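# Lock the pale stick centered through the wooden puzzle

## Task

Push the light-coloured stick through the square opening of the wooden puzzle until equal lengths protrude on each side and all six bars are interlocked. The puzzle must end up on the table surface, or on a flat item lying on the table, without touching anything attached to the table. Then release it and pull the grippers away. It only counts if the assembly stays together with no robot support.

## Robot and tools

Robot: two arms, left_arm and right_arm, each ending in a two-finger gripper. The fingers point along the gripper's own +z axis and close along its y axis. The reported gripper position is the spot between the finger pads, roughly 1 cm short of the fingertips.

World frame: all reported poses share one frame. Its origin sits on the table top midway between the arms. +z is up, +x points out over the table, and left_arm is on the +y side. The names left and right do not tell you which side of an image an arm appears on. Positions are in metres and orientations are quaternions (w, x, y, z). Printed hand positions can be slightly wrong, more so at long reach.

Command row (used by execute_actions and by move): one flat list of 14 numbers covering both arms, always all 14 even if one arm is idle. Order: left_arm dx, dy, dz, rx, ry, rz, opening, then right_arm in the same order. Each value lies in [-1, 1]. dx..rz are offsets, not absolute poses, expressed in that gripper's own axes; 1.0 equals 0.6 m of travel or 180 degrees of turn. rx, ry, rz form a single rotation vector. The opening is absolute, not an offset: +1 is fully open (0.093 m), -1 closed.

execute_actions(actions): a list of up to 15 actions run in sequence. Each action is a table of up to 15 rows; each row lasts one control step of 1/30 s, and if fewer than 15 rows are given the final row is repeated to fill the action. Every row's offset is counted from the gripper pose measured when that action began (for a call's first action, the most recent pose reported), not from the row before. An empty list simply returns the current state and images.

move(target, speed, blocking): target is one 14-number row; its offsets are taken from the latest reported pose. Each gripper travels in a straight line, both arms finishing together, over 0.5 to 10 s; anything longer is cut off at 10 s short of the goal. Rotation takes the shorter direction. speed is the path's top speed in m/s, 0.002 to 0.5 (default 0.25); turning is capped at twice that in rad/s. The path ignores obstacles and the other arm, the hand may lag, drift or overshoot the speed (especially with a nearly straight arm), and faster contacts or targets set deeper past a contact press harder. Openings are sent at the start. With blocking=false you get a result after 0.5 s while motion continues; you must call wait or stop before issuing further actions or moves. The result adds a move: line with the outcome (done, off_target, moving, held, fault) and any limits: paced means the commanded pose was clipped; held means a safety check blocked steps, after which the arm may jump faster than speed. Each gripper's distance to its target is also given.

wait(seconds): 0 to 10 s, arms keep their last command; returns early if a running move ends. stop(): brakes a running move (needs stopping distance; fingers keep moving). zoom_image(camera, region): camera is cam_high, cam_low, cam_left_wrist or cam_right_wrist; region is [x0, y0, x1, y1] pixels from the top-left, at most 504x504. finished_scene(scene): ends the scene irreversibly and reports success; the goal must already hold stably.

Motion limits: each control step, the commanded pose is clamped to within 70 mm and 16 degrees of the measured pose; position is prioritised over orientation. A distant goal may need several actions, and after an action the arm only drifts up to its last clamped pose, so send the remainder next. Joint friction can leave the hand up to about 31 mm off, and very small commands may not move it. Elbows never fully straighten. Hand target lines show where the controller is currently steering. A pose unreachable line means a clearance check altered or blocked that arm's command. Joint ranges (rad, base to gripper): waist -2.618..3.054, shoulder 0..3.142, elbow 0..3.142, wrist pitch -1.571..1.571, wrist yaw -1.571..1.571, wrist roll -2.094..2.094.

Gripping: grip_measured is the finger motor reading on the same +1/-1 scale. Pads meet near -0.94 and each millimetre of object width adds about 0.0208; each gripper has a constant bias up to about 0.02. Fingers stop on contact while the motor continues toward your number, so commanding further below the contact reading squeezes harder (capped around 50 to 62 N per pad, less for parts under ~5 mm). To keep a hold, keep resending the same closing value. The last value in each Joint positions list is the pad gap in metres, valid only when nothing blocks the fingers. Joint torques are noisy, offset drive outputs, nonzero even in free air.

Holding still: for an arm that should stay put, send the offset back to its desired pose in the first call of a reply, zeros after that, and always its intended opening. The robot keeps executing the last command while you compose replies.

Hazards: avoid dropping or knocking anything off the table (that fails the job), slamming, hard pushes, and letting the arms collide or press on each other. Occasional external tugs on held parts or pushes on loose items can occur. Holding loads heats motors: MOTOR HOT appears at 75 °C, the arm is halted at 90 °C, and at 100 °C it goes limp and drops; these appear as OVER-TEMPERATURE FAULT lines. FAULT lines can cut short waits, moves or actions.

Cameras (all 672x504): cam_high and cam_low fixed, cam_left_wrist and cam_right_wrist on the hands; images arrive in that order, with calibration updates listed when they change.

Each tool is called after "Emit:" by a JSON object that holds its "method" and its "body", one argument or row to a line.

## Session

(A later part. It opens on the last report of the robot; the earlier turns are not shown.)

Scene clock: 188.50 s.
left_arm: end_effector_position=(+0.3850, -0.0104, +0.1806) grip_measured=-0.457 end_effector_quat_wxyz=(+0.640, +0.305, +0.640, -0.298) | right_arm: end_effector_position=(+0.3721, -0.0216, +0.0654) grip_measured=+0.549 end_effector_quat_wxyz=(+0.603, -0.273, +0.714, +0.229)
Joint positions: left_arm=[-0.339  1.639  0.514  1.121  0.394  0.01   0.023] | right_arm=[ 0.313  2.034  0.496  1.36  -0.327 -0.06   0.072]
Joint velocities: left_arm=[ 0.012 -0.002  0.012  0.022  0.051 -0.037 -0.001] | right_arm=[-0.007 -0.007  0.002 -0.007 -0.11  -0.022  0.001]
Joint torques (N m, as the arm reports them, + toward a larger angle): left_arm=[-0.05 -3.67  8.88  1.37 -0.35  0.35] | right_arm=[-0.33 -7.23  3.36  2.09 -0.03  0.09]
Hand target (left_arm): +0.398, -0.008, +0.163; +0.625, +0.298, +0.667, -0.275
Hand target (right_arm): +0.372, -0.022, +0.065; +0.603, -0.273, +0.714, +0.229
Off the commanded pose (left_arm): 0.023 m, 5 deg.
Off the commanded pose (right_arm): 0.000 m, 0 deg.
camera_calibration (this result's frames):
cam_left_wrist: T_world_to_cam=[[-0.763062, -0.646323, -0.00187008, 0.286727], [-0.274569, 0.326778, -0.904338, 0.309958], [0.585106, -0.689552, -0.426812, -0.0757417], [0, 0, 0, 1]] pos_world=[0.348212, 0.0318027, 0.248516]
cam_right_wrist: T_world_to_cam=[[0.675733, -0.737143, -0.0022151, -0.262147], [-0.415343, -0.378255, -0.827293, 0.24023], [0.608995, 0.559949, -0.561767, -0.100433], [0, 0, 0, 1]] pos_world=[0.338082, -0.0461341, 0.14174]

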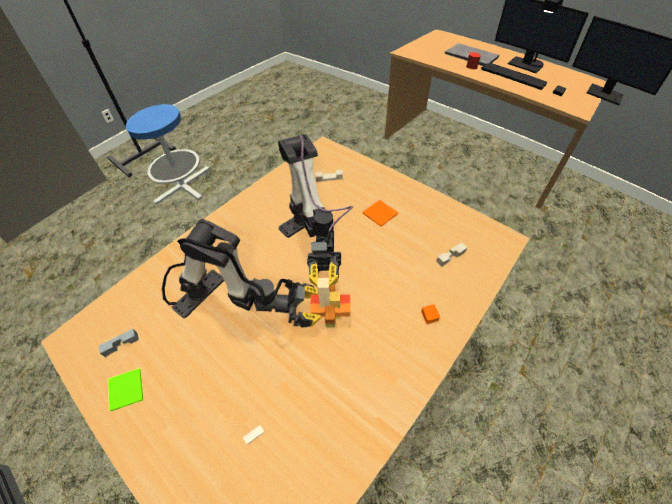

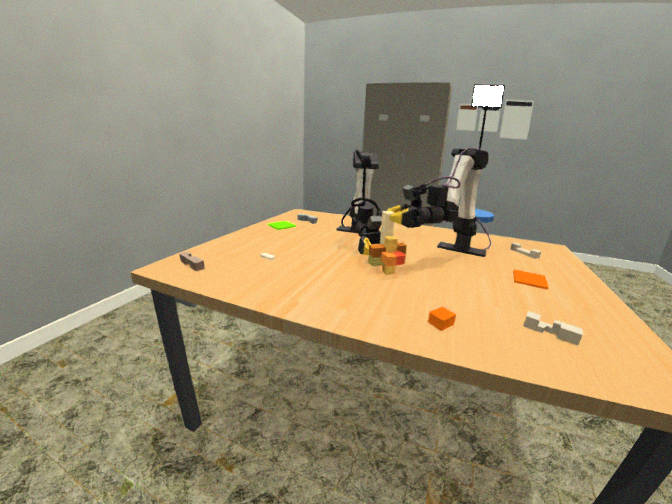

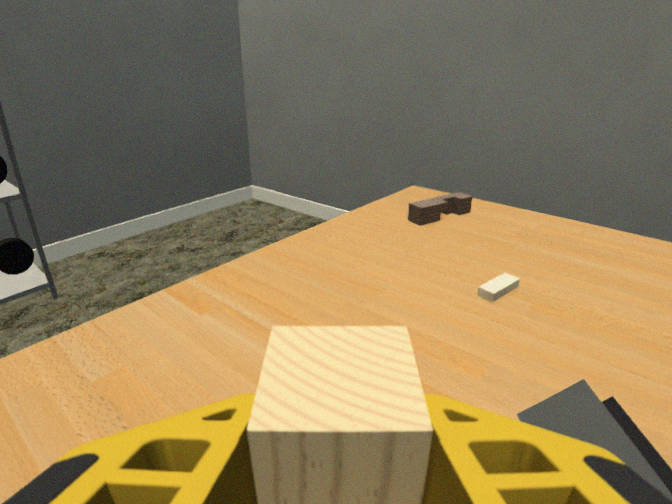

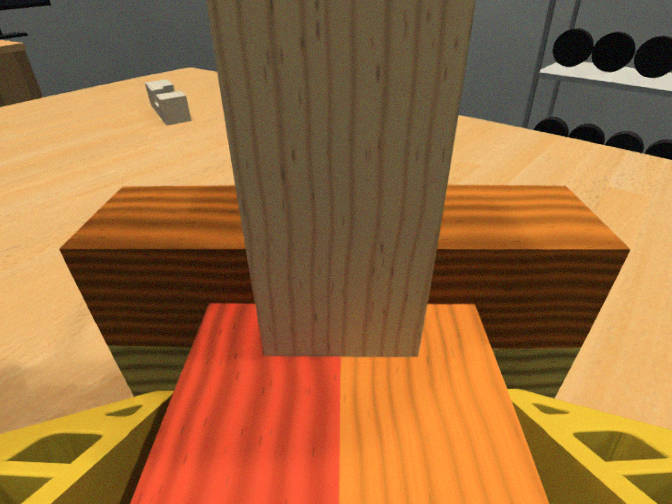

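Emit:
{"method": "execute_actions", "body": {
  "actions": [
    [[0.0,0.02,0,-0.017,-0.004,0.005,-0.5,0,0,0,0,0,0,0.4]],
    [[0.0,0.02,0,-0.017,-0.004,0.005,-0.5,0,0,0,0,0,0,0.34],[0.0,0.02,0,-0.017,-0.004,0.005,-0.5,0,0,0,0,0,0,0.3],[0.0,0.02,0,-0.017,-0.004,0.005,-0.5,0,0,0,0,0,0,0.26],[0.0,0.02,0,-0.017,-0.004,0.005,-0.5,0,0,0,0,0,0,0.22]],
    [[-0.005,0.03,0,-0.025,-0.006,0.012,-0.5,0,0,0,0,0,0,0.22],[-0.005,0.04,0,-0.033,-0.006,0.016,-0.5,0,0,0,0,0,0,0.22],[-0.005,0.05,0,-0.041,-0.006,0.02,-0.5,0,0,0,0,0,0,0.22],[-0.005,0.06,0,-0.049,-0.006,0.024,-0.5,0,0,0,0,0,0,0.22],[-0.005,0.07,0,-0.057,-0.006,0.028,-0.5,0,0,0,0,0,0,0.22]]
  ]
}}

Emit:
{"method": "zoom_image", "body": {
  "camera": "cam_right_wrist",
  "region": [230, 270, 450, 380]
}}

Scene clock: 196.57 s.
left_arm: end_effector_position=(+0.3869, -0.0089, +0.1820) grip_measured=-0.457 end_effector_quat_wxyz=(+0.644, +0.301, +0.639, -0.293) | right_arm: end_effector_position=(+0.3726, -0.0222, +0.0653) grip_measured=+0.232 end_effector_quat_wxyz=(+0.604, -0.272, +0.714, +0.227)
Joint positions: left_arm=[-0.339  1.639  0.514  1.127  0.379  0.014  0.023] | right_arm=[ 0.312  2.034  0.496  1.36  -0.323 -0.061  0.056]
Joint velocities: left_arm=[-0.007  0.007  0.002 -0.022  0.066 -0.037  0.   ] | right_arm=[-0.007 -0.002  0.002  0.051 -0.081 -0.051 -0.   ]
Joint torques (N m, as the arm reports them, + toward a larger angle): left_arm=[ 2.17 -5.35  7.67  2.05 -1.2   0.91] | right_arm=[-0.38 -7.26  3.4   2.11 -0.03  0.04]
Hand target (left_arm): +0.415, +0.019, +0.185; +0.681, +0.270, +0.646, -0.215
Hand target (right_arm): +0.373, -0.022, +0.065; +0.604, -0.272, +0.714, +0.227
Off the commanded pose (left_arm): 0.041 m, 11 deg.
Off the commanded pose (right_arm): 0.000 m, 0 deg.
camera_calibration (this result's frames):
cam_left_wrist: T_world_to_cam=[[-0.75383, -0.657027, -0.00740839, 0.286449], [-0.27218, 0.322504, -0.906592, 0.310598], [0.598045, -0.6814, -0.421943, -0.0810162], [0, 0, 0, 1]] pos_world=[0.348924, 0.032831, 0.249523]
cam_right_wrist: T_world_to_cam=[[0.672727, -0.73989, -0.00120298, -0.261958], [-0.416459, -0.37731, -0.827163, 0.2406], [0.611556, 0.556956, -0.56196, -0.101416], [0, 0, 0, 1]] pos_world=[0.338448, -0.0465555, 0.141709]

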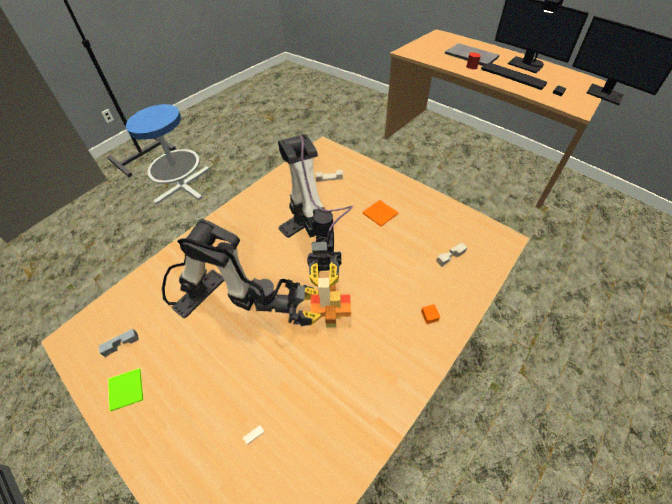

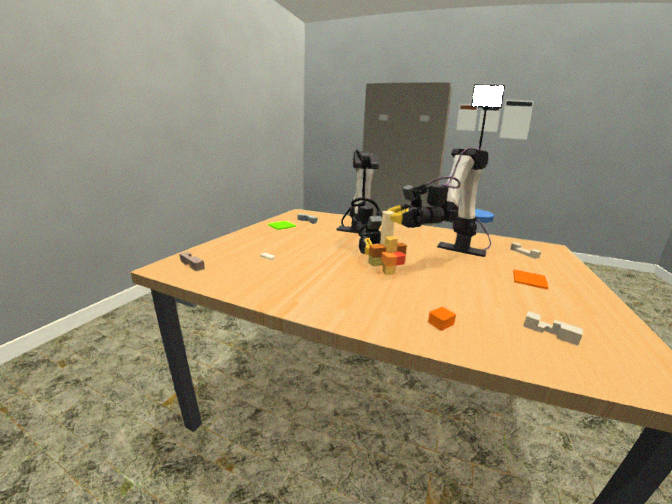

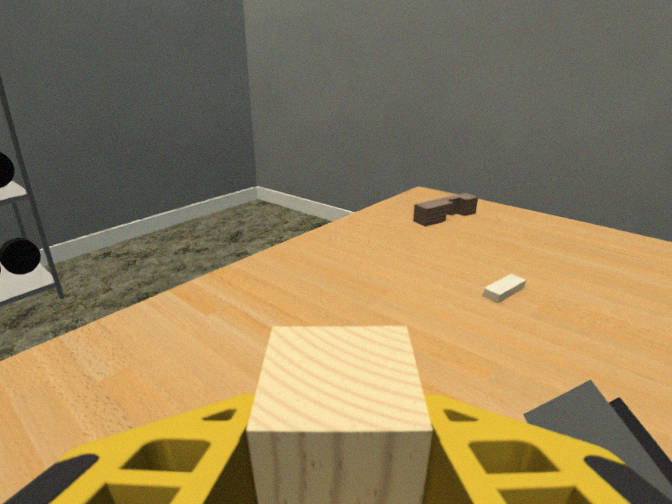

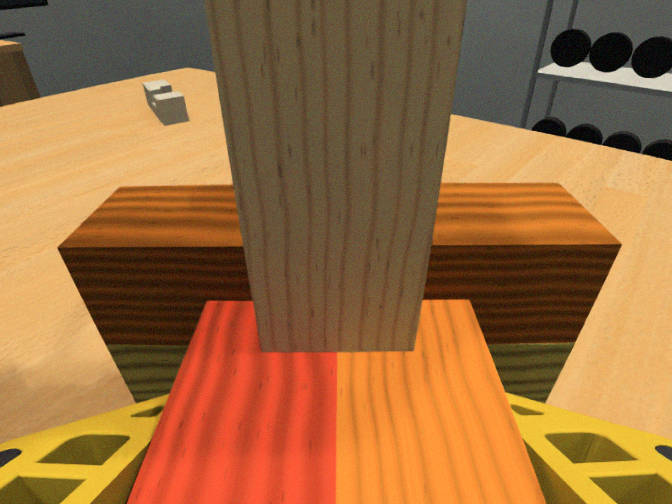

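Region (230, 270, 450, 380) of cam_right_wrist's 672x504 image, scaled by 2.291, with more detail than that image has.

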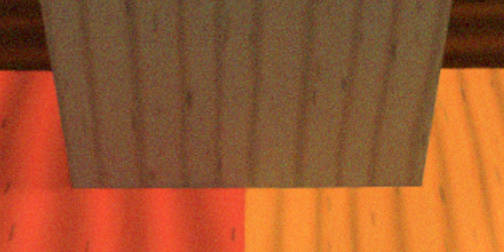

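Emit:
{"method": "execute_actions", "body": {
  "actions": [
    [[0.02,0.02,0,-0.017,0.013,0,-0.5,0,0,0,0,0,0,0.22],[0.04,0.02,0,-0.017,0.026,-0.005,-0.5,0,0,0,0,0,0,0.22],[0.06,0.02,0,-0.017,0.04,-0.01,-0.5,0,0,0,0,0,0,0.22],[0.075,0.02,0,-0.017,0.05,-0.014,-0.5,0,0,0,0,0,0,0.22],[0.09,0.02,0,-0.017,0.06,-0.018,-0.5,0,0,0,0,0,0,0.22],[0.105,0.02,0,-0.017,0.07,-0.022,-0.5,0,0,0,0,0,0,0.22]]
  ]
}}

Emit:
{"method": "zoom_image", "body": {
  "camera": "cam_right_wrist",
  "region": [230, 270, 450, 380]
}}

Scene clock: 200.60 s.
left_arm: end_effector_position=(+0.3860, -0.0097, +0.1788) grip_measured=-0.457 end_effector_quat_wxyz=(+0.638, +0.302, +0.644, -0.296) | right_arm: end_effector_position=(+0.3726, -0.0222, +0.0653) grip_measured=+0.232 end_effector_quat_wxyz=(+0.604, -0.272, +0.714, +0.227)
Joint positions: left_arm=[-0.34   1.639  0.514  1.113  0.385  0.01   0.023] | right_arm=[ 0.312  2.034  0.496  1.36  -0.323 -0.061  0.056]
Joint velocities: left_arm=[ 0.012 -0.002  0.007 -0.081 -0.095 -0.022 -0.   ] | right_arm=[ 0.007 -0.017 -0.012  0.007 -0.081 -0.022 -0.   ]
Joint torques (N m, as the arm reports them, + toward a larger angle): left_arm=[ 0.42 -3.93  5.52  0.43 -0.38  0.33] | right_arm=[-0.39 -7.35  3.35  2.11 -0.04  0.05]
Hand target (left_arm): +0.389, +0.003, +0.121; +0.570, +0.295, +0.720, -0.264
Hand target (right_arm): +0.373, -0.022, +0.065; +0.604, -0.272, +0.714, +0.227
Off the commanded pose (left_arm): 0.061 m, 13 deg.
Off the commanded pose (right_arm): 0.000 m, 0 deg.
camera_calibration (this result's frames):
cam_left_wrist: T_world_to_cam=[[-0.75786, -0.652416, 0.00138711, 0.285225], [-0.283814, 0.327768, -0.90112, 0.311322], [0.587451, -0.683316, -0.433567, -0.0762351], [0, 0, 0, 1]] pos_world=[0.349302, 0.0319515, 0.24709]
cam_right_wrist: T_world_to_cam=[[0.672727, -0.73989, -0.00120298, -0.261958], [-0.416459, -0.37731, -0.827163, 0.2406], [0.611556, 0.556956, -0.56196, -0.101416], [0, 0, 0, 1]] pos_world=[0.338448, -0.0465555, 0.141709]

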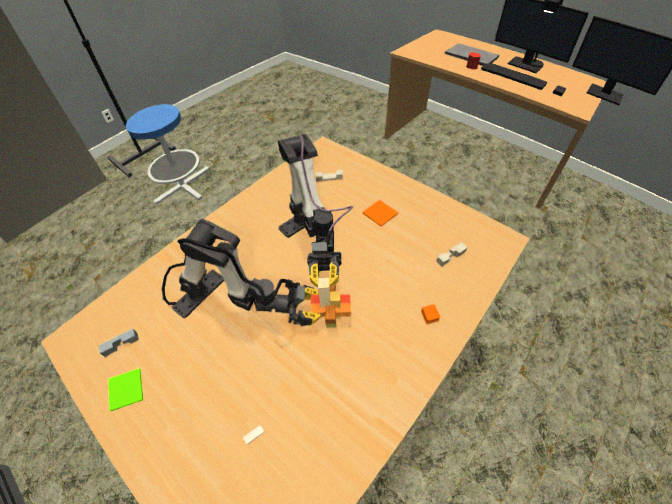

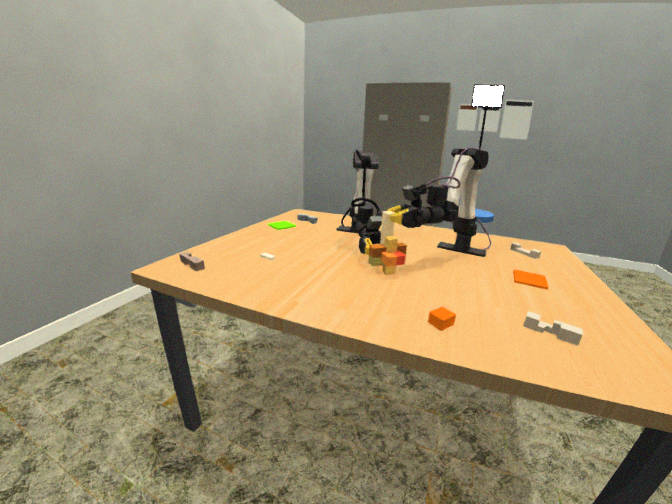

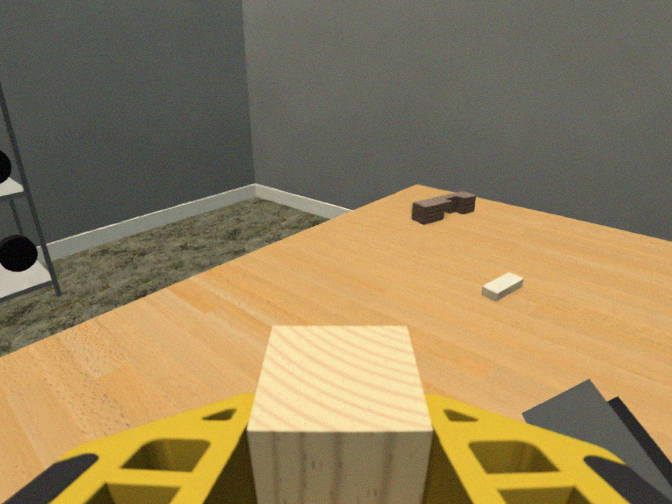

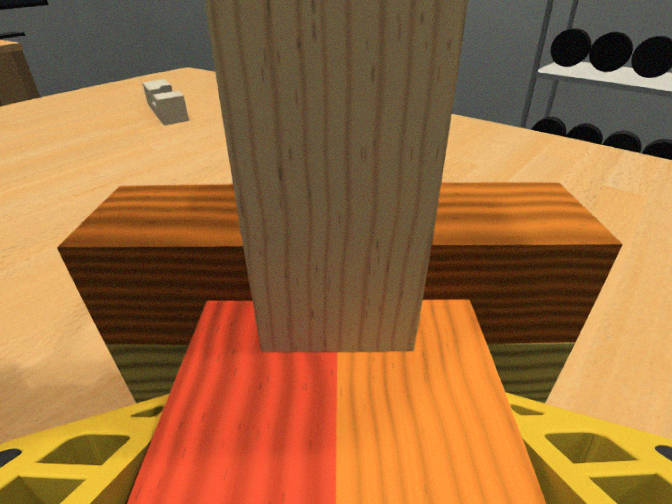

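Region (230, 270, 450, 380) of cam_right_wrist's 672x504 image, scaled by 2.291, with more detail than that image has.

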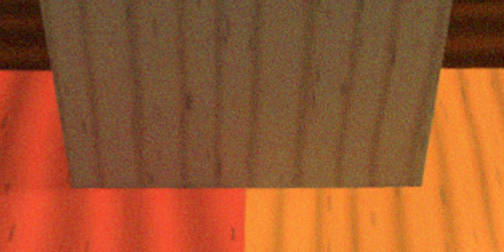

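Emit:
{"method": "execute_actions", "body": {
  "actions": [
    [[0.0,0,0,0,0,0,-0.5,0,0,0,0,0,0,0.22],[0.0,0,0,0,0,0,-0.5,0,0,0,0,0,0,0.22],[0.0,0,0,0,0,0,-0.5,0,0,0,0,0,0,0.22],[0.0,0,0,0,0,0,-0.5,0,0,0,0,0,0,0.22],[0.0,0,0,0,0,0,-0.5,0,0,0,0,0,0,0.22],[0.0,0,0,0,0,0,-0.4,0,0,0,0,0,0,0.22],[0.0,0,0,0,0,0,-0.3,0,0,0,0,0,0,0.22],[0.0,0,0,0,0,0,-0.2,0,0,0,0,0,0,0.22],[0.0,0,0,0,0,0,-0.1,0,0,0,0,0,0,0.22]]
  ]
}}

Emit:
{"method": "zoom_image", "body": {
  "camera": "cam_right_wrist",
  "region": [230, 270, 450, 380]
}}

Scene clock: 203.47 s.
left_arm: end_effector_position=(+0.3855, -0.0100, +0.1786) grip_measured=-0.102 end_effector_quat_wxyz=(+0.637, +0.303, +0.644, -0.297) | right_arm: end_effector_position=(+0.3726, -0.0222, +0.0653) grip_measured=+0.232 end_effector_quat_wxyz=(+0.604, -0.272, +0.714, +0.227)
Joint positions: left_arm=[-0.34   1.639  0.514  1.112  0.388  0.009  0.04 ] | right_arm=[ 0.312  2.034  0.496  1.36  -0.323 -0.061  0.056]
Joint velocities: left_arm=[-0.012 -0.002 -0.002  0.007  0.022  0.007 -0.   ] | right_arm=[-0.002 -0.007 -0.017 -0.007 -0.007  0.022  0.   ]
Joint torques (N m, as the arm reports them, + toward a larger angle): left_arm=[-0.24 -6.96  6.71  1.87  0.05  0.13] | right_arm=[-0.46 -7.24  3.42  2.09 -0.05  0.08]
Hand target (left_arm): +0.386, -0.010, +0.179; +0.638, +0.302, +0.644, -0.296
Hand target (right_arm): +0.373, -0.022, +0.065; +0.604, -0.272, +0.714, +0.227
Off the commanded pose (left_arm): 0.001 m, 0 deg.
Off the commanded pose (right_arm): 0.000 m, 0 deg.
camera_calibration (this result's frames):
cam_left_wrist: T_world_to_cam=[[-0.759834, -0.65011, 0.00298505, 0.2852], [-0.284535, 0.328423, -0.900654, 0.311333], [0.584544, -0.685197, -0.434526, -0.0750146], [0, 0, 0, 1]] pos_world=[0.349139, 0.0317624, 0.246957]
cam_right_wrist: T_world_to_cam=[[0.672774, -0.739847, -0.000826965, -0.262], [-0.416229, -0.37757, -0.827161, 0.240508], [0.61166, 0.556837, -0.561965, -0.101457], [0, 0, 0, 1]] pos_world=[0.338431, -0.0465361, 0.141707]

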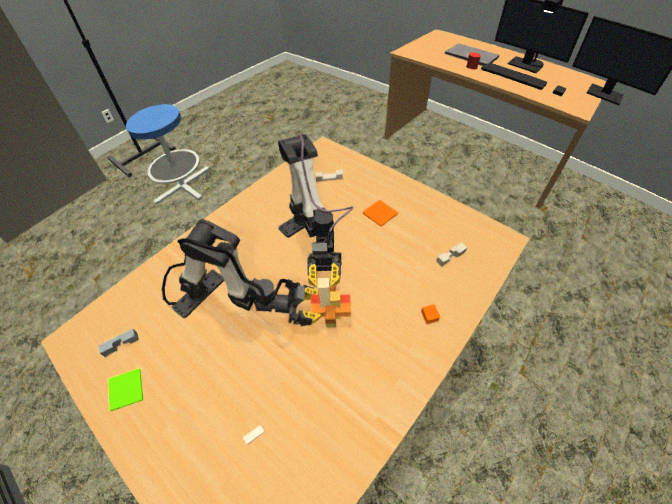

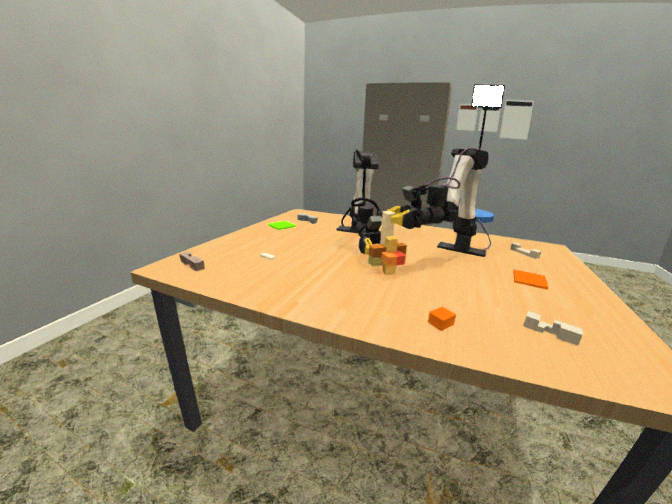

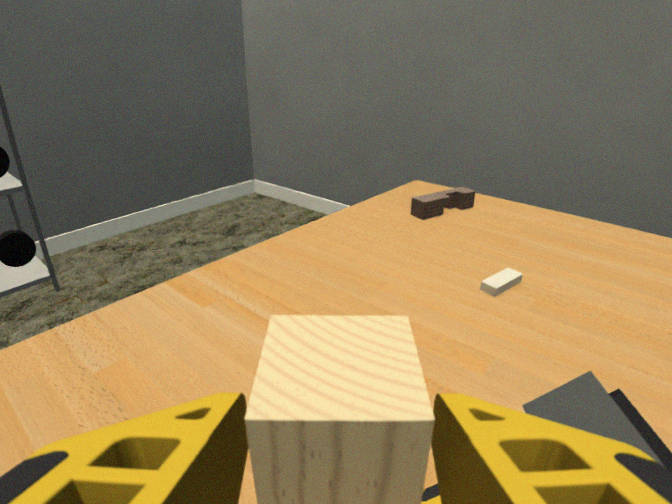

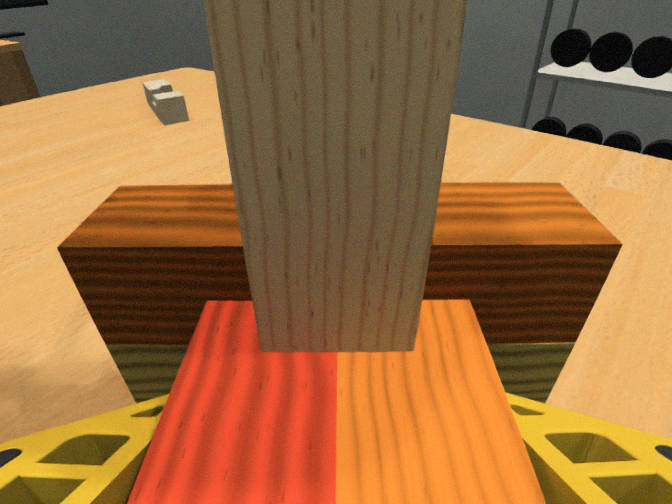

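Region (230, 270, 450, 380) of cam_right_wrist's 672x504 image, scaled by 2.291, with more detail than that image has.

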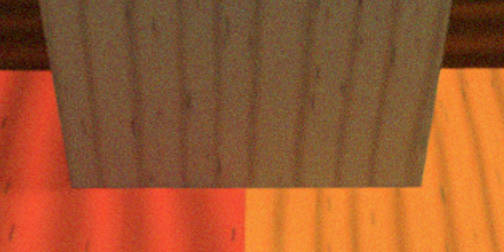

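Emit:
{"method": "move", "body": {
  "target": [-0.13,0,0,0,0.47,0,0.3,0,0,0,0,0,0,0.22],
  "speed": 0.25
}}

Scene clock: 208.10 s.
left_arm: end_effector_position=(+0.3892, -0.0096, +0.2467) grip_measured=+0.298 end_effector_quat_wxyz=(+0.154, +0.427, +0.890, -0.040) | right_arm: end_effector_position=(+0.3726, -0.0222, +0.0653) grip_measured=+0.232 end_effector_quat_wxyz=(+0.604, -0.272, +0.714, +0.227)
Joint positions: left_arm=[-0.472  2.055  2.355 -1.552  0.024  0.269  0.059] | right_arm=[ 0.312  2.034  0.496  1.36  -0.323 -0.061  0.056]
Joint velocities: left_arm=[-0.022  0.007  0.002 -0.022  0.022  0.022  0.   ] | right_arm=[ 0.002 -0.002  0.002  0.037  0.007 -0.081 -0.   ]
Joint torques (N m, as the arm reports them, + toward a larger angle): left_arm=[ -0.65 -10.87   8.98   0.89   0.08   0.04] | right_arm=[-0.2  -7.36  3.44  2.11 -0.02  0.03]
Hand target (left_arm): +0.390, -0.013, +0.255; +0.167, +0.426, +0.888, -0.039
Hand target (right_arm): +0.373, -0.022, +0.065; +0.604, -0.272, +0.714, +0.227
Off the commanded pose (left_arm): 0.010 m, 14 deg.
Off the commanded pose (right_arm): 0.000 m, 0 deg.
joint sent to its limit (left arm) — the command would take joint 4 (wrist pitch) past its lower limit, so that joint was sent only as far as its limit.
move: off_target (left_arm)
camera_calibration (this result's frames):
cam_left_wrist: T_world_to_cam=[[-0.764948, -0.640132, -0.0713081, 0.308458], [-0.64363, 0.755512, 0.122238, 0.265126], [-0.0243744, 0.139402, -0.989936, 0.334701], [0, 0, 0, 1]] pos_world=[0.414756, -0.0495097, 0.320919]
cam_right_wrist: T_world_to_cam=[[0.672774, -0.739847, -0.000826965, -0.262], [-0.416229, -0.37757, -0.827161, 0.240508], [0.61166, 0.556837, -0.561965, -0.101457], [0, 0, 0, 1]] pos_world=[0.338431, -0.0465361, 0.141707]

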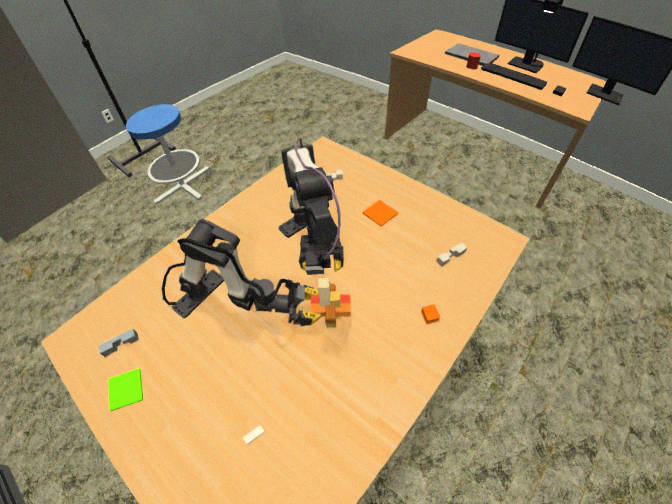

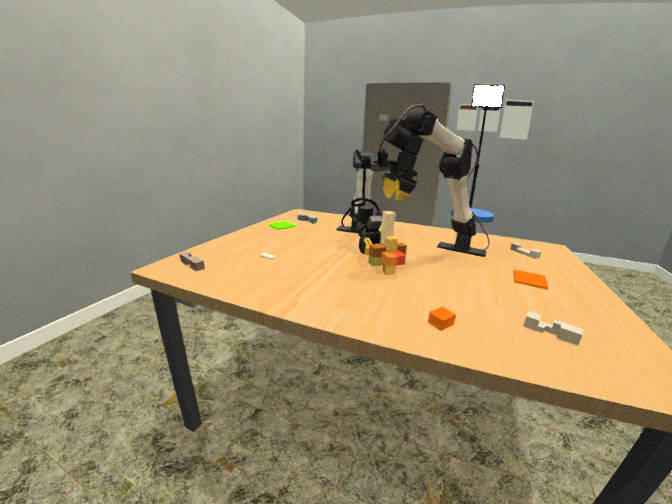

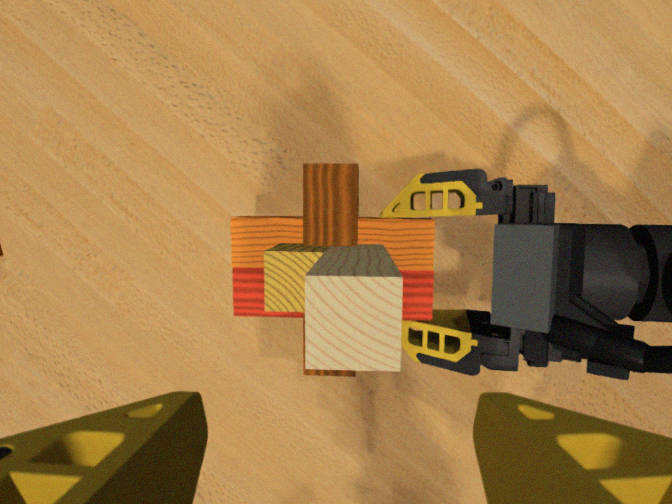

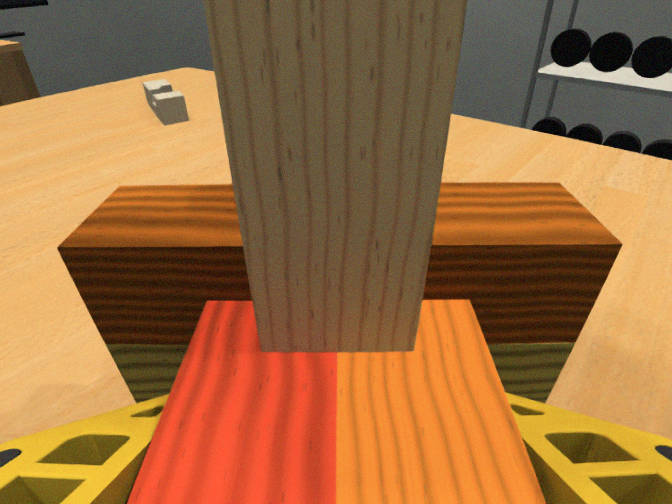

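Emit:
{"method": "move", "body": {
  "target": [0.012,-0.006,0.068,0,0.045,0,-1,0,0,0,0,0,0,0.22],
  "speed": 0.04
}}

Scene clock: 212.10 s.
left_arm: end_effector_position=(+0.3952, -0.0147, +0.2194) grip_measured=-0.996 end_effector_quat_wxyz=(+0.125, +0.427, +0.895, -0.019) | right_arm: end_effector_position=(+0.3726, -0.0222, +0.0653) grip_measured=+0.232 end_effector_quat_wxyz=(+0.604, -0.272, +0.714, +0.227)
Joint positions: left_arm=[-0.487  2.12   2.355 -1.552 -0.011  0.256  0.   ] | right_arm=[ 0.312  2.034  0.496  1.36  -0.323 -0.061  0.056]
Joint velocities: left_arm=[-0.012 -0.007  0.012  0.037 -0.095  0.037  0.   ] | right_arm=[-0.007  0.002 -0.002 -0.037 -0.007  0.022  0.   ]
Joint torques (N m, as the arm reports them, + toward a larger angle): left_arm=[ -0.79 -10.86   4.52   0.78   0.06   0.08] | right_arm=[-0.33 -7.37  3.37  2.12 -0.03  0.03]
Hand target (left_arm): +0.391, -0.015, +0.205; +0.103, +0.429, +0.897, -0.012
Hand target (right_arm): +0.373, -0.022, +0.065; +0.604, -0.272, +0.714, +0.227
Off the commanded pose (left_arm): 0.014 m, 4 deg.
Off the commanded pose (right_arm): 0.000 m, 0 deg.
joint sent to its limit (left arm) — the command would take joint 4 (wrist pitch) past its lower limit, so that joint was sent only as far as its limit.
move: off_target (left_arm)
camera_calibration (this result's frames):
cam_left_wrist: T_world_to_cam=[[-0.76244, -0.641531, -0.0844022, 0.309658], [-0.644222, 0.740409, 0.191762, 0.260898], [-0.0605293, 0.200581, -0.977805, 0.320983], [0, 0, 0, 1]] pos_world=[0.4236, -0.0588994, 0.289965]
cam_right_wrist: T_world_to_cam=[[0.672774, -0.739847, -0.000826965, -0.262], [-0.416229, -0.37757, -0.827161, 0.240508], [0.61166, 0.556837, -0.561965, -0.101457], [0, 0, 0, 1]] pos_world=[0.338431, -0.0465361, 0.141707]

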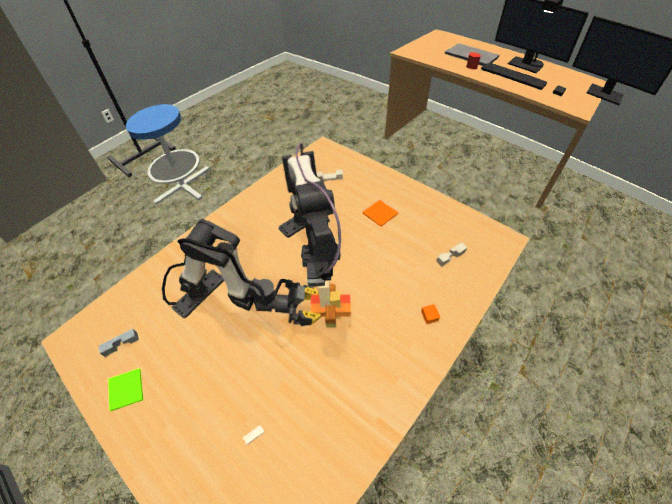

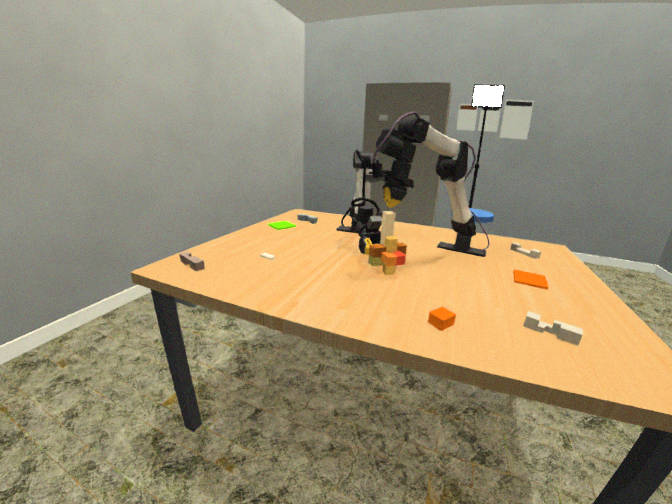

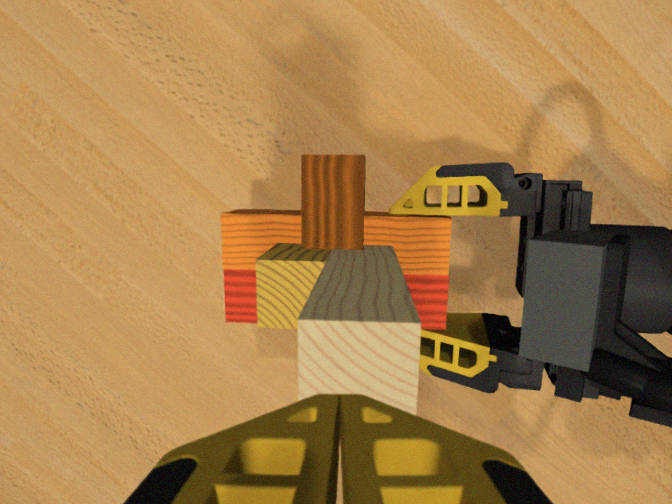

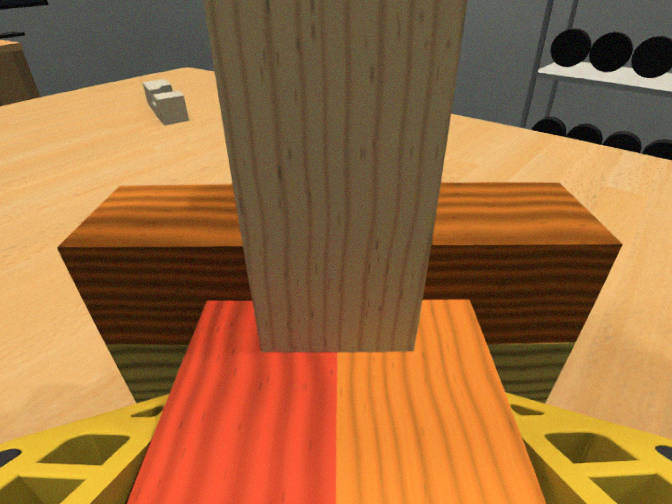

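Emit:
{"method": "move", "body": {
  "target": [0.01,-0.012,0.08,0.012,0.02,0,-1,0,0,0,0,0,0,0.22],
  "speed": 0.02
}}

Scene clock: 216.13 s.
left_arm: end_effector_position=(+0.3981, -0.0193, +0.2012) grip_measured=-0.996 end_effector_quat_wxyz=(+0.124, +0.428, +0.895, -0.024) | right_arm: end_effector_position=(+0.3730, -0.0227, +0.0653) grip_measured=+0.232 end_effector_quat_wxyz=(+0.602, -0.264, +0.717, +0.232)
Joint positions: left_arm=[-0.487  2.099  2.242 -1.46   0.001  0.255  0.   ] | right_arm=[ 0.312  2.034  0.496  1.36  -0.319 -0.042  0.056]
Joint velocities: left_arm=[ 0.002  0.002  0.007 -0.037 -0.066 -0.081  0.   ] | right_arm=[-0.002  0.007 -0.002 -0.066  0.051  0.066 -0.   ]
Joint torques (N m, as the arm reports them, + toward a larger angle): left_arm=[-0.6  -9.25  2.72  0.99  0.23  0.07] | right_arm=[-0.3  -7.28  3.44  2.11 -0.07 -0.13]
Hand target (left_arm): +0.394, -0.021, +0.172; +0.088, +0.430, +0.898, -0.022
Hand target (right_arm): +0.373, -0.022, +0.065; +0.604, -0.272, +0.714, +0.227
Off the commanded pose (left_arm): 0.030 m, 4 deg.
Off the commanded pose (right_arm): 0.001 m, 1 deg.
move: off_target (left_arm)
camera_calibration (this result's frames):
cam_left_wrist: T_world_to_cam=[[-0.764519, -0.640368, -0.073752, 0.30614], [-0.64122, 0.743813, 0.188623, 0.269157], [-0.0659307, 0.191498, -0.979276, 0.306547], [0, 0, 0, 1]] pos_world=[0.426849, -0.0628636, 0.272003]
cam_right_wrist: T_world_to_cam=[[0.667489, -0.744378, -0.0189895, -0.259586], [-0.428868, -0.363472, -0.827019, 0.245495], [0.608712, 0.56017, -0.561853, -0.100295], [0, 0, 0, 1]] pos_world=[0.339607, -0.0478171, 0.141749]

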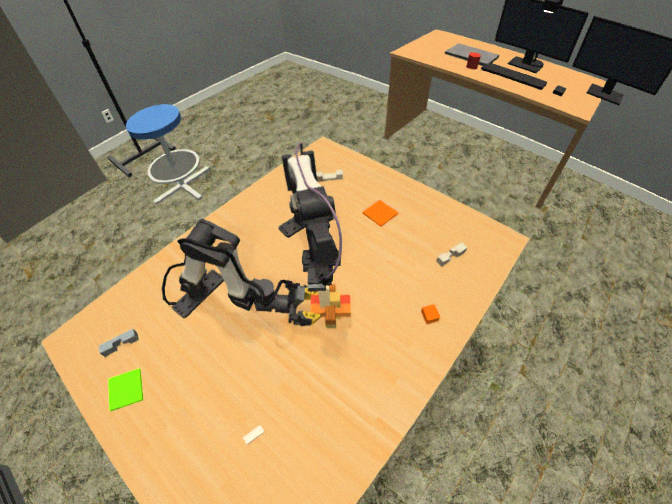

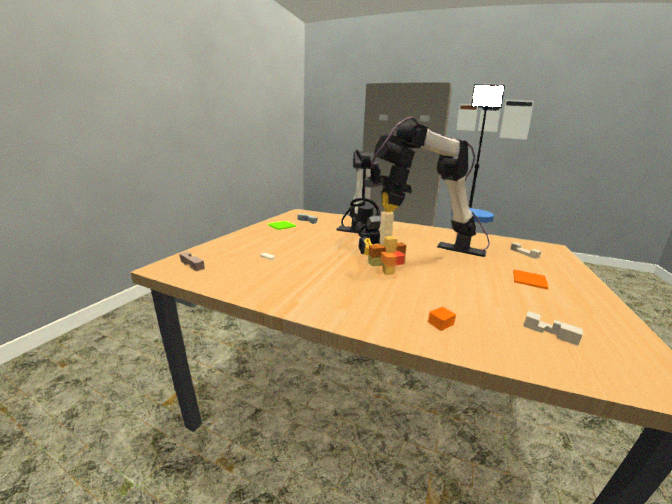

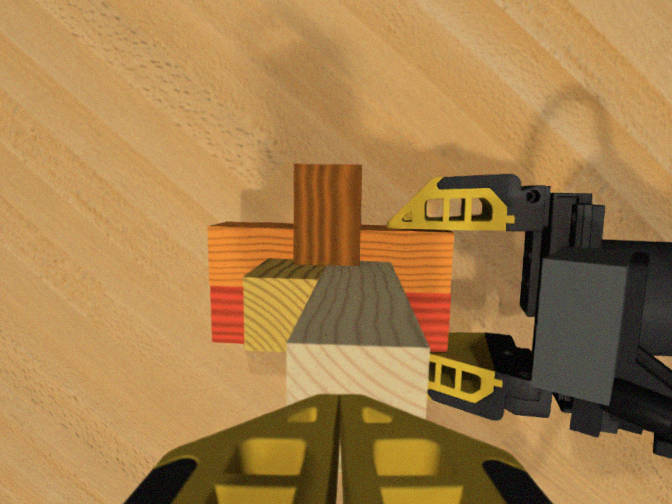

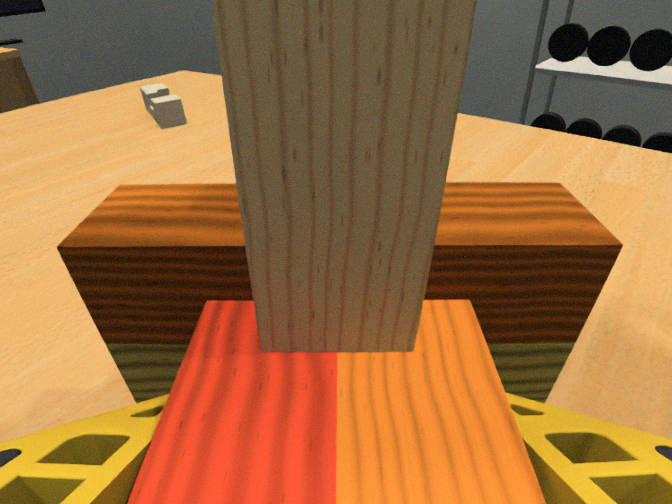

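Emit:
{"method": "execute_actions", "body": {
  "actions": [
    [[0.025,-0.004,0.045,0,0.028,0,-1,0,0,0,0,0,0,0.22],[0.03,-0.004,0.05,0,0.032,0,-1,0,0,0,0,0,0,0.22],[0.035,-0.004,0.058,0,0.036,0,-1,0,0,0,0,0,0,0.22],[0.04,-0.005,0.066,0,0.04,0,-1,0,0,0,0,0,0,0.22],[0.046,-0.005,0.074,0,0.045,0,-1,0,0,0,0,0,0,0.22],[0.052,-0.006,0.082,0,0.05,0,-1,0,0,0,0,0,0,0.22],[0.057,-0.006,0.09,0,0.055,0,-1,0,0,0,0,0,0,0.22]]
  ]
}}

Scene clock: 218.87 s.
left_arm: end_effector_position=(+0.3960, -0.0155, +0.1902) grip_measured=-0.996 end_effector_quat_wxyz=(+0.123, +0.428, +0.895, -0.013) | right_arm: end_effector_position=(+0.3731, -0.0227, +0.0653) grip_measured=+0.232 end_effector_quat_wxyz=(+0.602, -0.265, +0.717, +0.231)
Joint positions: left_arm=[-0.492  2.064  2.142 -1.402 -0.022  0.254  0.   ] | right_arm=[ 0.312  2.034  0.496  1.36  -0.319 -0.045  0.056]
Joint velocities: left_arm=[ 0.007  0.002 -0.017  0.022  0.11   0.037  0.   ] | right_arm=[-0.022 -0.002 -0.007  0.022 -0.022 -0.081 -0.002]
Joint torques (N m, as the arm reports them, + toward a larger angle): left_arm=[-0.47 -7.17  1.28  0.52 -0.11  0.01] | right_arm=[-0.28 -7.29  3.27  2.11 -0.04  0.03]
Hand target (left_arm): +0.383, -0.003, +0.144; +0.046, +0.430, +0.902, +0.012
Hand target (right_arm): +0.373, -0.023, +0.065; +0.602, -0.264, +0.717, +0.232
Off the commanded pose (left_arm): 0.052 m, 9 deg.
Off the commanded pose (right_arm): 0.000 m, 0 deg.
camera_calibration (this result's frames):
cam_left_wrist: T_world_to_cam=[[-0.762421, -0.640283, -0.0935534, 0.309103], [-0.64444, 0.738279, 0.199103, 0.266237], [-0.0584139, 0.21209, -0.975503, 0.291551], [0, 0, 0, 1]] pos_world=[0.424271, -0.0604786, 0.260318]
cam_right_wrist: T_world_to_cam=[[0.667575, -0.744365, -0.016294, -0.259858], [-0.427385, -0.365192, -0.827029, 0.244901], [0.609661, 0.559067, -0.561923, -0.10067], [0, 0, 0, 1]] pos_world=[0.339516, -0.0477121, 0.141737]

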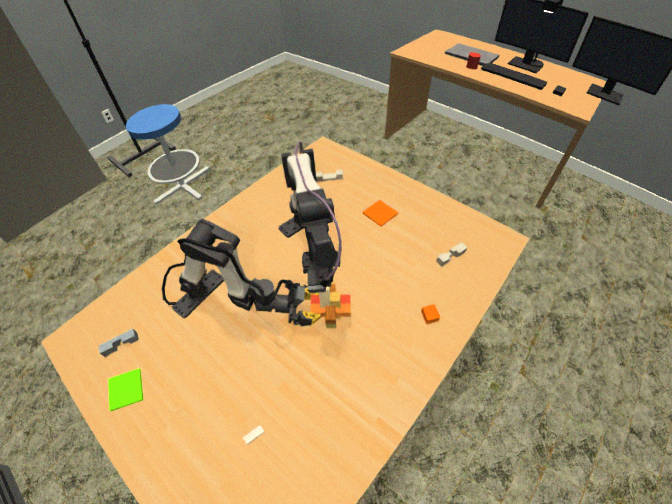

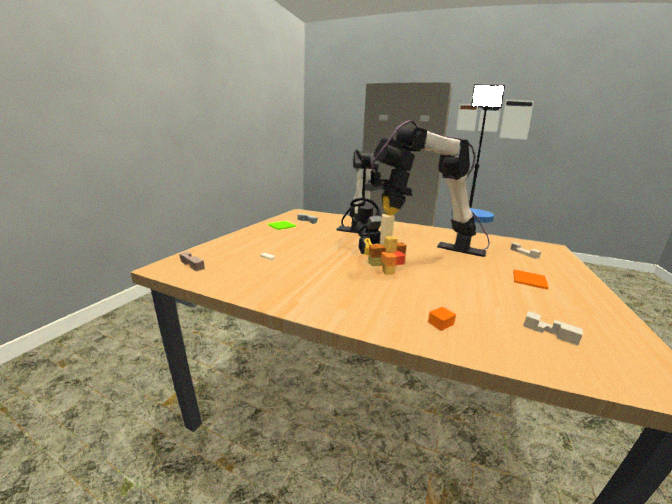

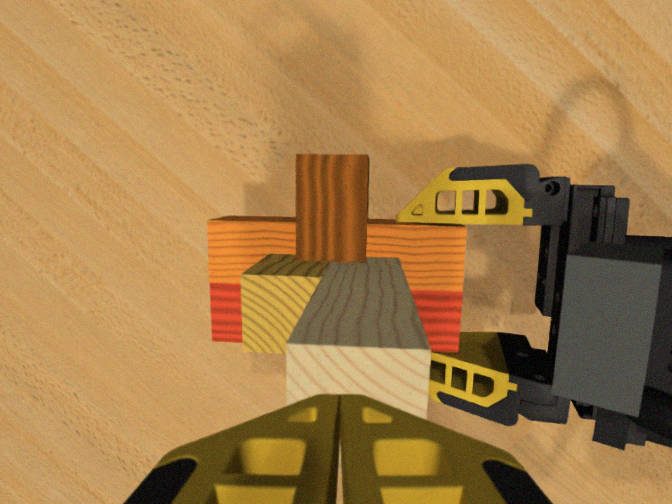

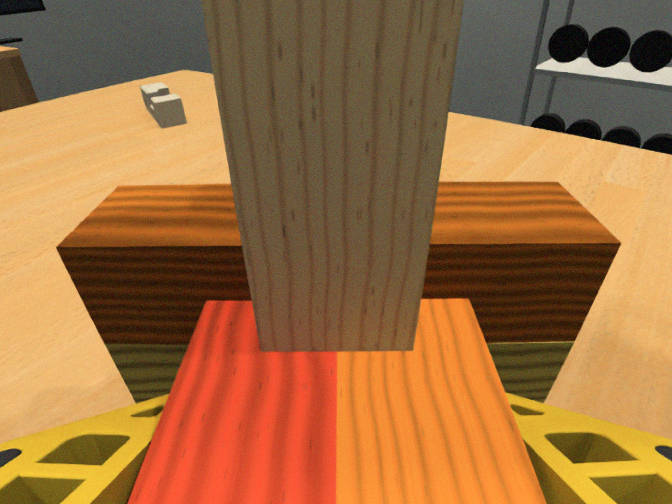

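Emit:
{"method": "execute_actions", "body": {
  "actions": [
    [[0.04,-0.012,0.08,0.012,0.05,0,-1,0,0,0,0,0,0,0.29],[0.04,-0.012,0.085,0.012,0.052,0,-1,0,0,0,0,0,0,0.29],[0.04,-0.012,0.09,0.012,0.055,0,-1,0,0,0,0,0,0,0.29]],
    [[0.04,-0.012,0.08,0.012,0.05,0,-1,0,0,0,0,0,0,0.29],[0.04,-0.012,0.085,0.012,0.052,0,-1,0,0,0,0,0,0,0.29],[0.04,-0.012,0.09,0.012,0.055,0,-1,0,0,0,0,0,0,0.29]]
  ]
}}

Scene clock: 221.20 s.
left_arm: end_effector_position=(+0.3959, -0.0159, +0.1902) grip_measured=-0.996 end_effector_quat_wxyz=(+0.124, +0.428, +0.895, -0.014) | right_arm: end_effector_position=(+0.3731, -0.0227, +0.0653) grip_measured=+0.293 end_effector_quat_wxyz=(+0.602, -0.265, +0.717, +0.231)
Joint positions: left_arm=[-0.492  2.064  2.142 -1.401 -0.021  0.254  0.   ] | right_arm=[ 0.312  2.034  0.496  1.36  -0.319 -0.045  0.059]
Joint velocities: left_arm=[-0.007  0.002  0.002  0.022 -0.007 -0.051  0.   ] | right_arm=[ 0.007 -0.012 -0.027 -0.007 -0.037 -0.037 -0.001]
Joint torques (N m, as the arm reports them, + toward a larger angle): left_arm=[-0.55 -4.78  2.06  0.54  0.03  0.05] | right_arm=[-0.26 -7.43  3.31  2.07 -0.05  0.04]
Hand target (left_arm): +0.384, -0.008, +0.136; +0.038, +0.431, +0.901, +0.006
Hand target (right_arm): +0.373, -0.023, +0.065; +0.602, -0.265, +0.717, +0.231
Off the commanded pose (left_arm): 0.060 m, 10 deg.
Off the commanded pose (right_arm): 0.000 m, 0 deg.
camera_calibration (this result's frames):
cam_left_wrist: T_world_to_cam=[[-0.762617, -0.640193, -0.0925639, 0.308689], [-0.644203, 0.73875, 0.198115, 0.266579], [-0.0584503, 0.210716, -0.975798, 0.291721], [0, 0, 0, 1]] pos_world=[0.424194, -0.0607857, 0.260421]
cam_right_wrist: T_world_to_cam=[[0.667575, -0.744365, -0.016294, -0.259858], [-0.427385, -0.365192, -0.827029, 0.244901], [0.609661, 0.559067, -0.561923, -0.10067], [0, 0, 0, 1]] pos_world=[0.339516, -0.0477121, 0.141737]

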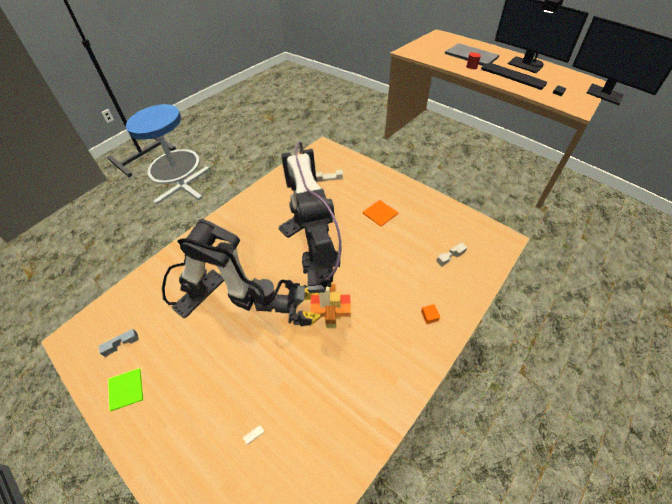

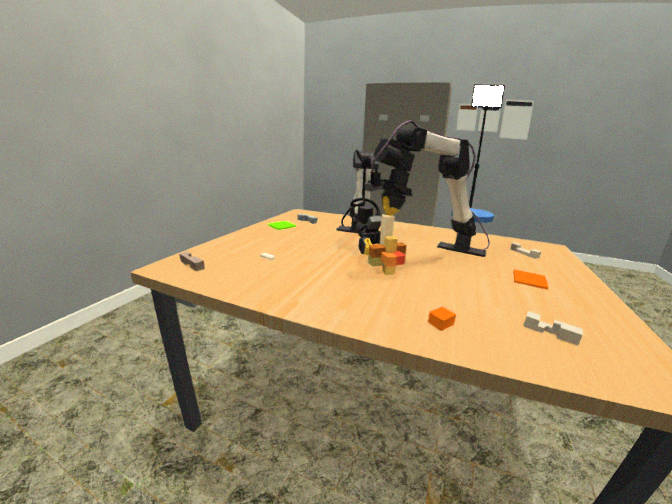

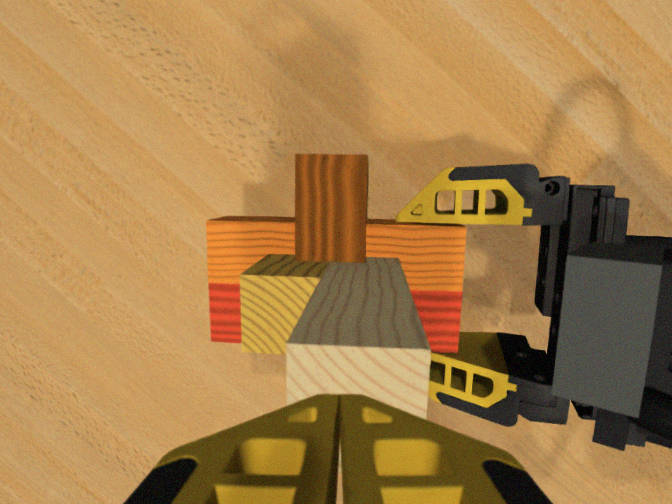

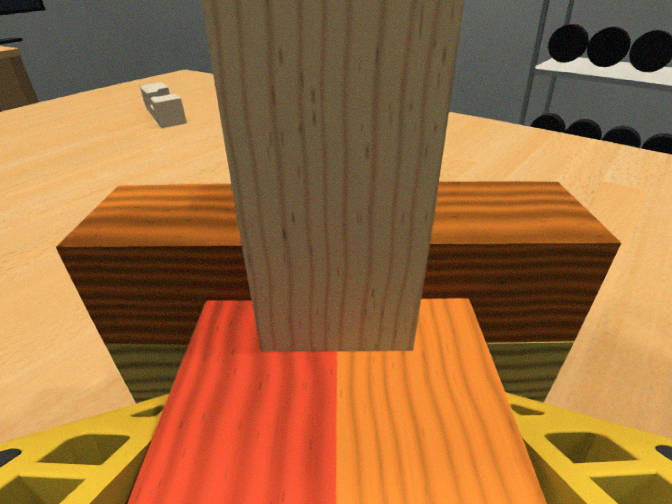

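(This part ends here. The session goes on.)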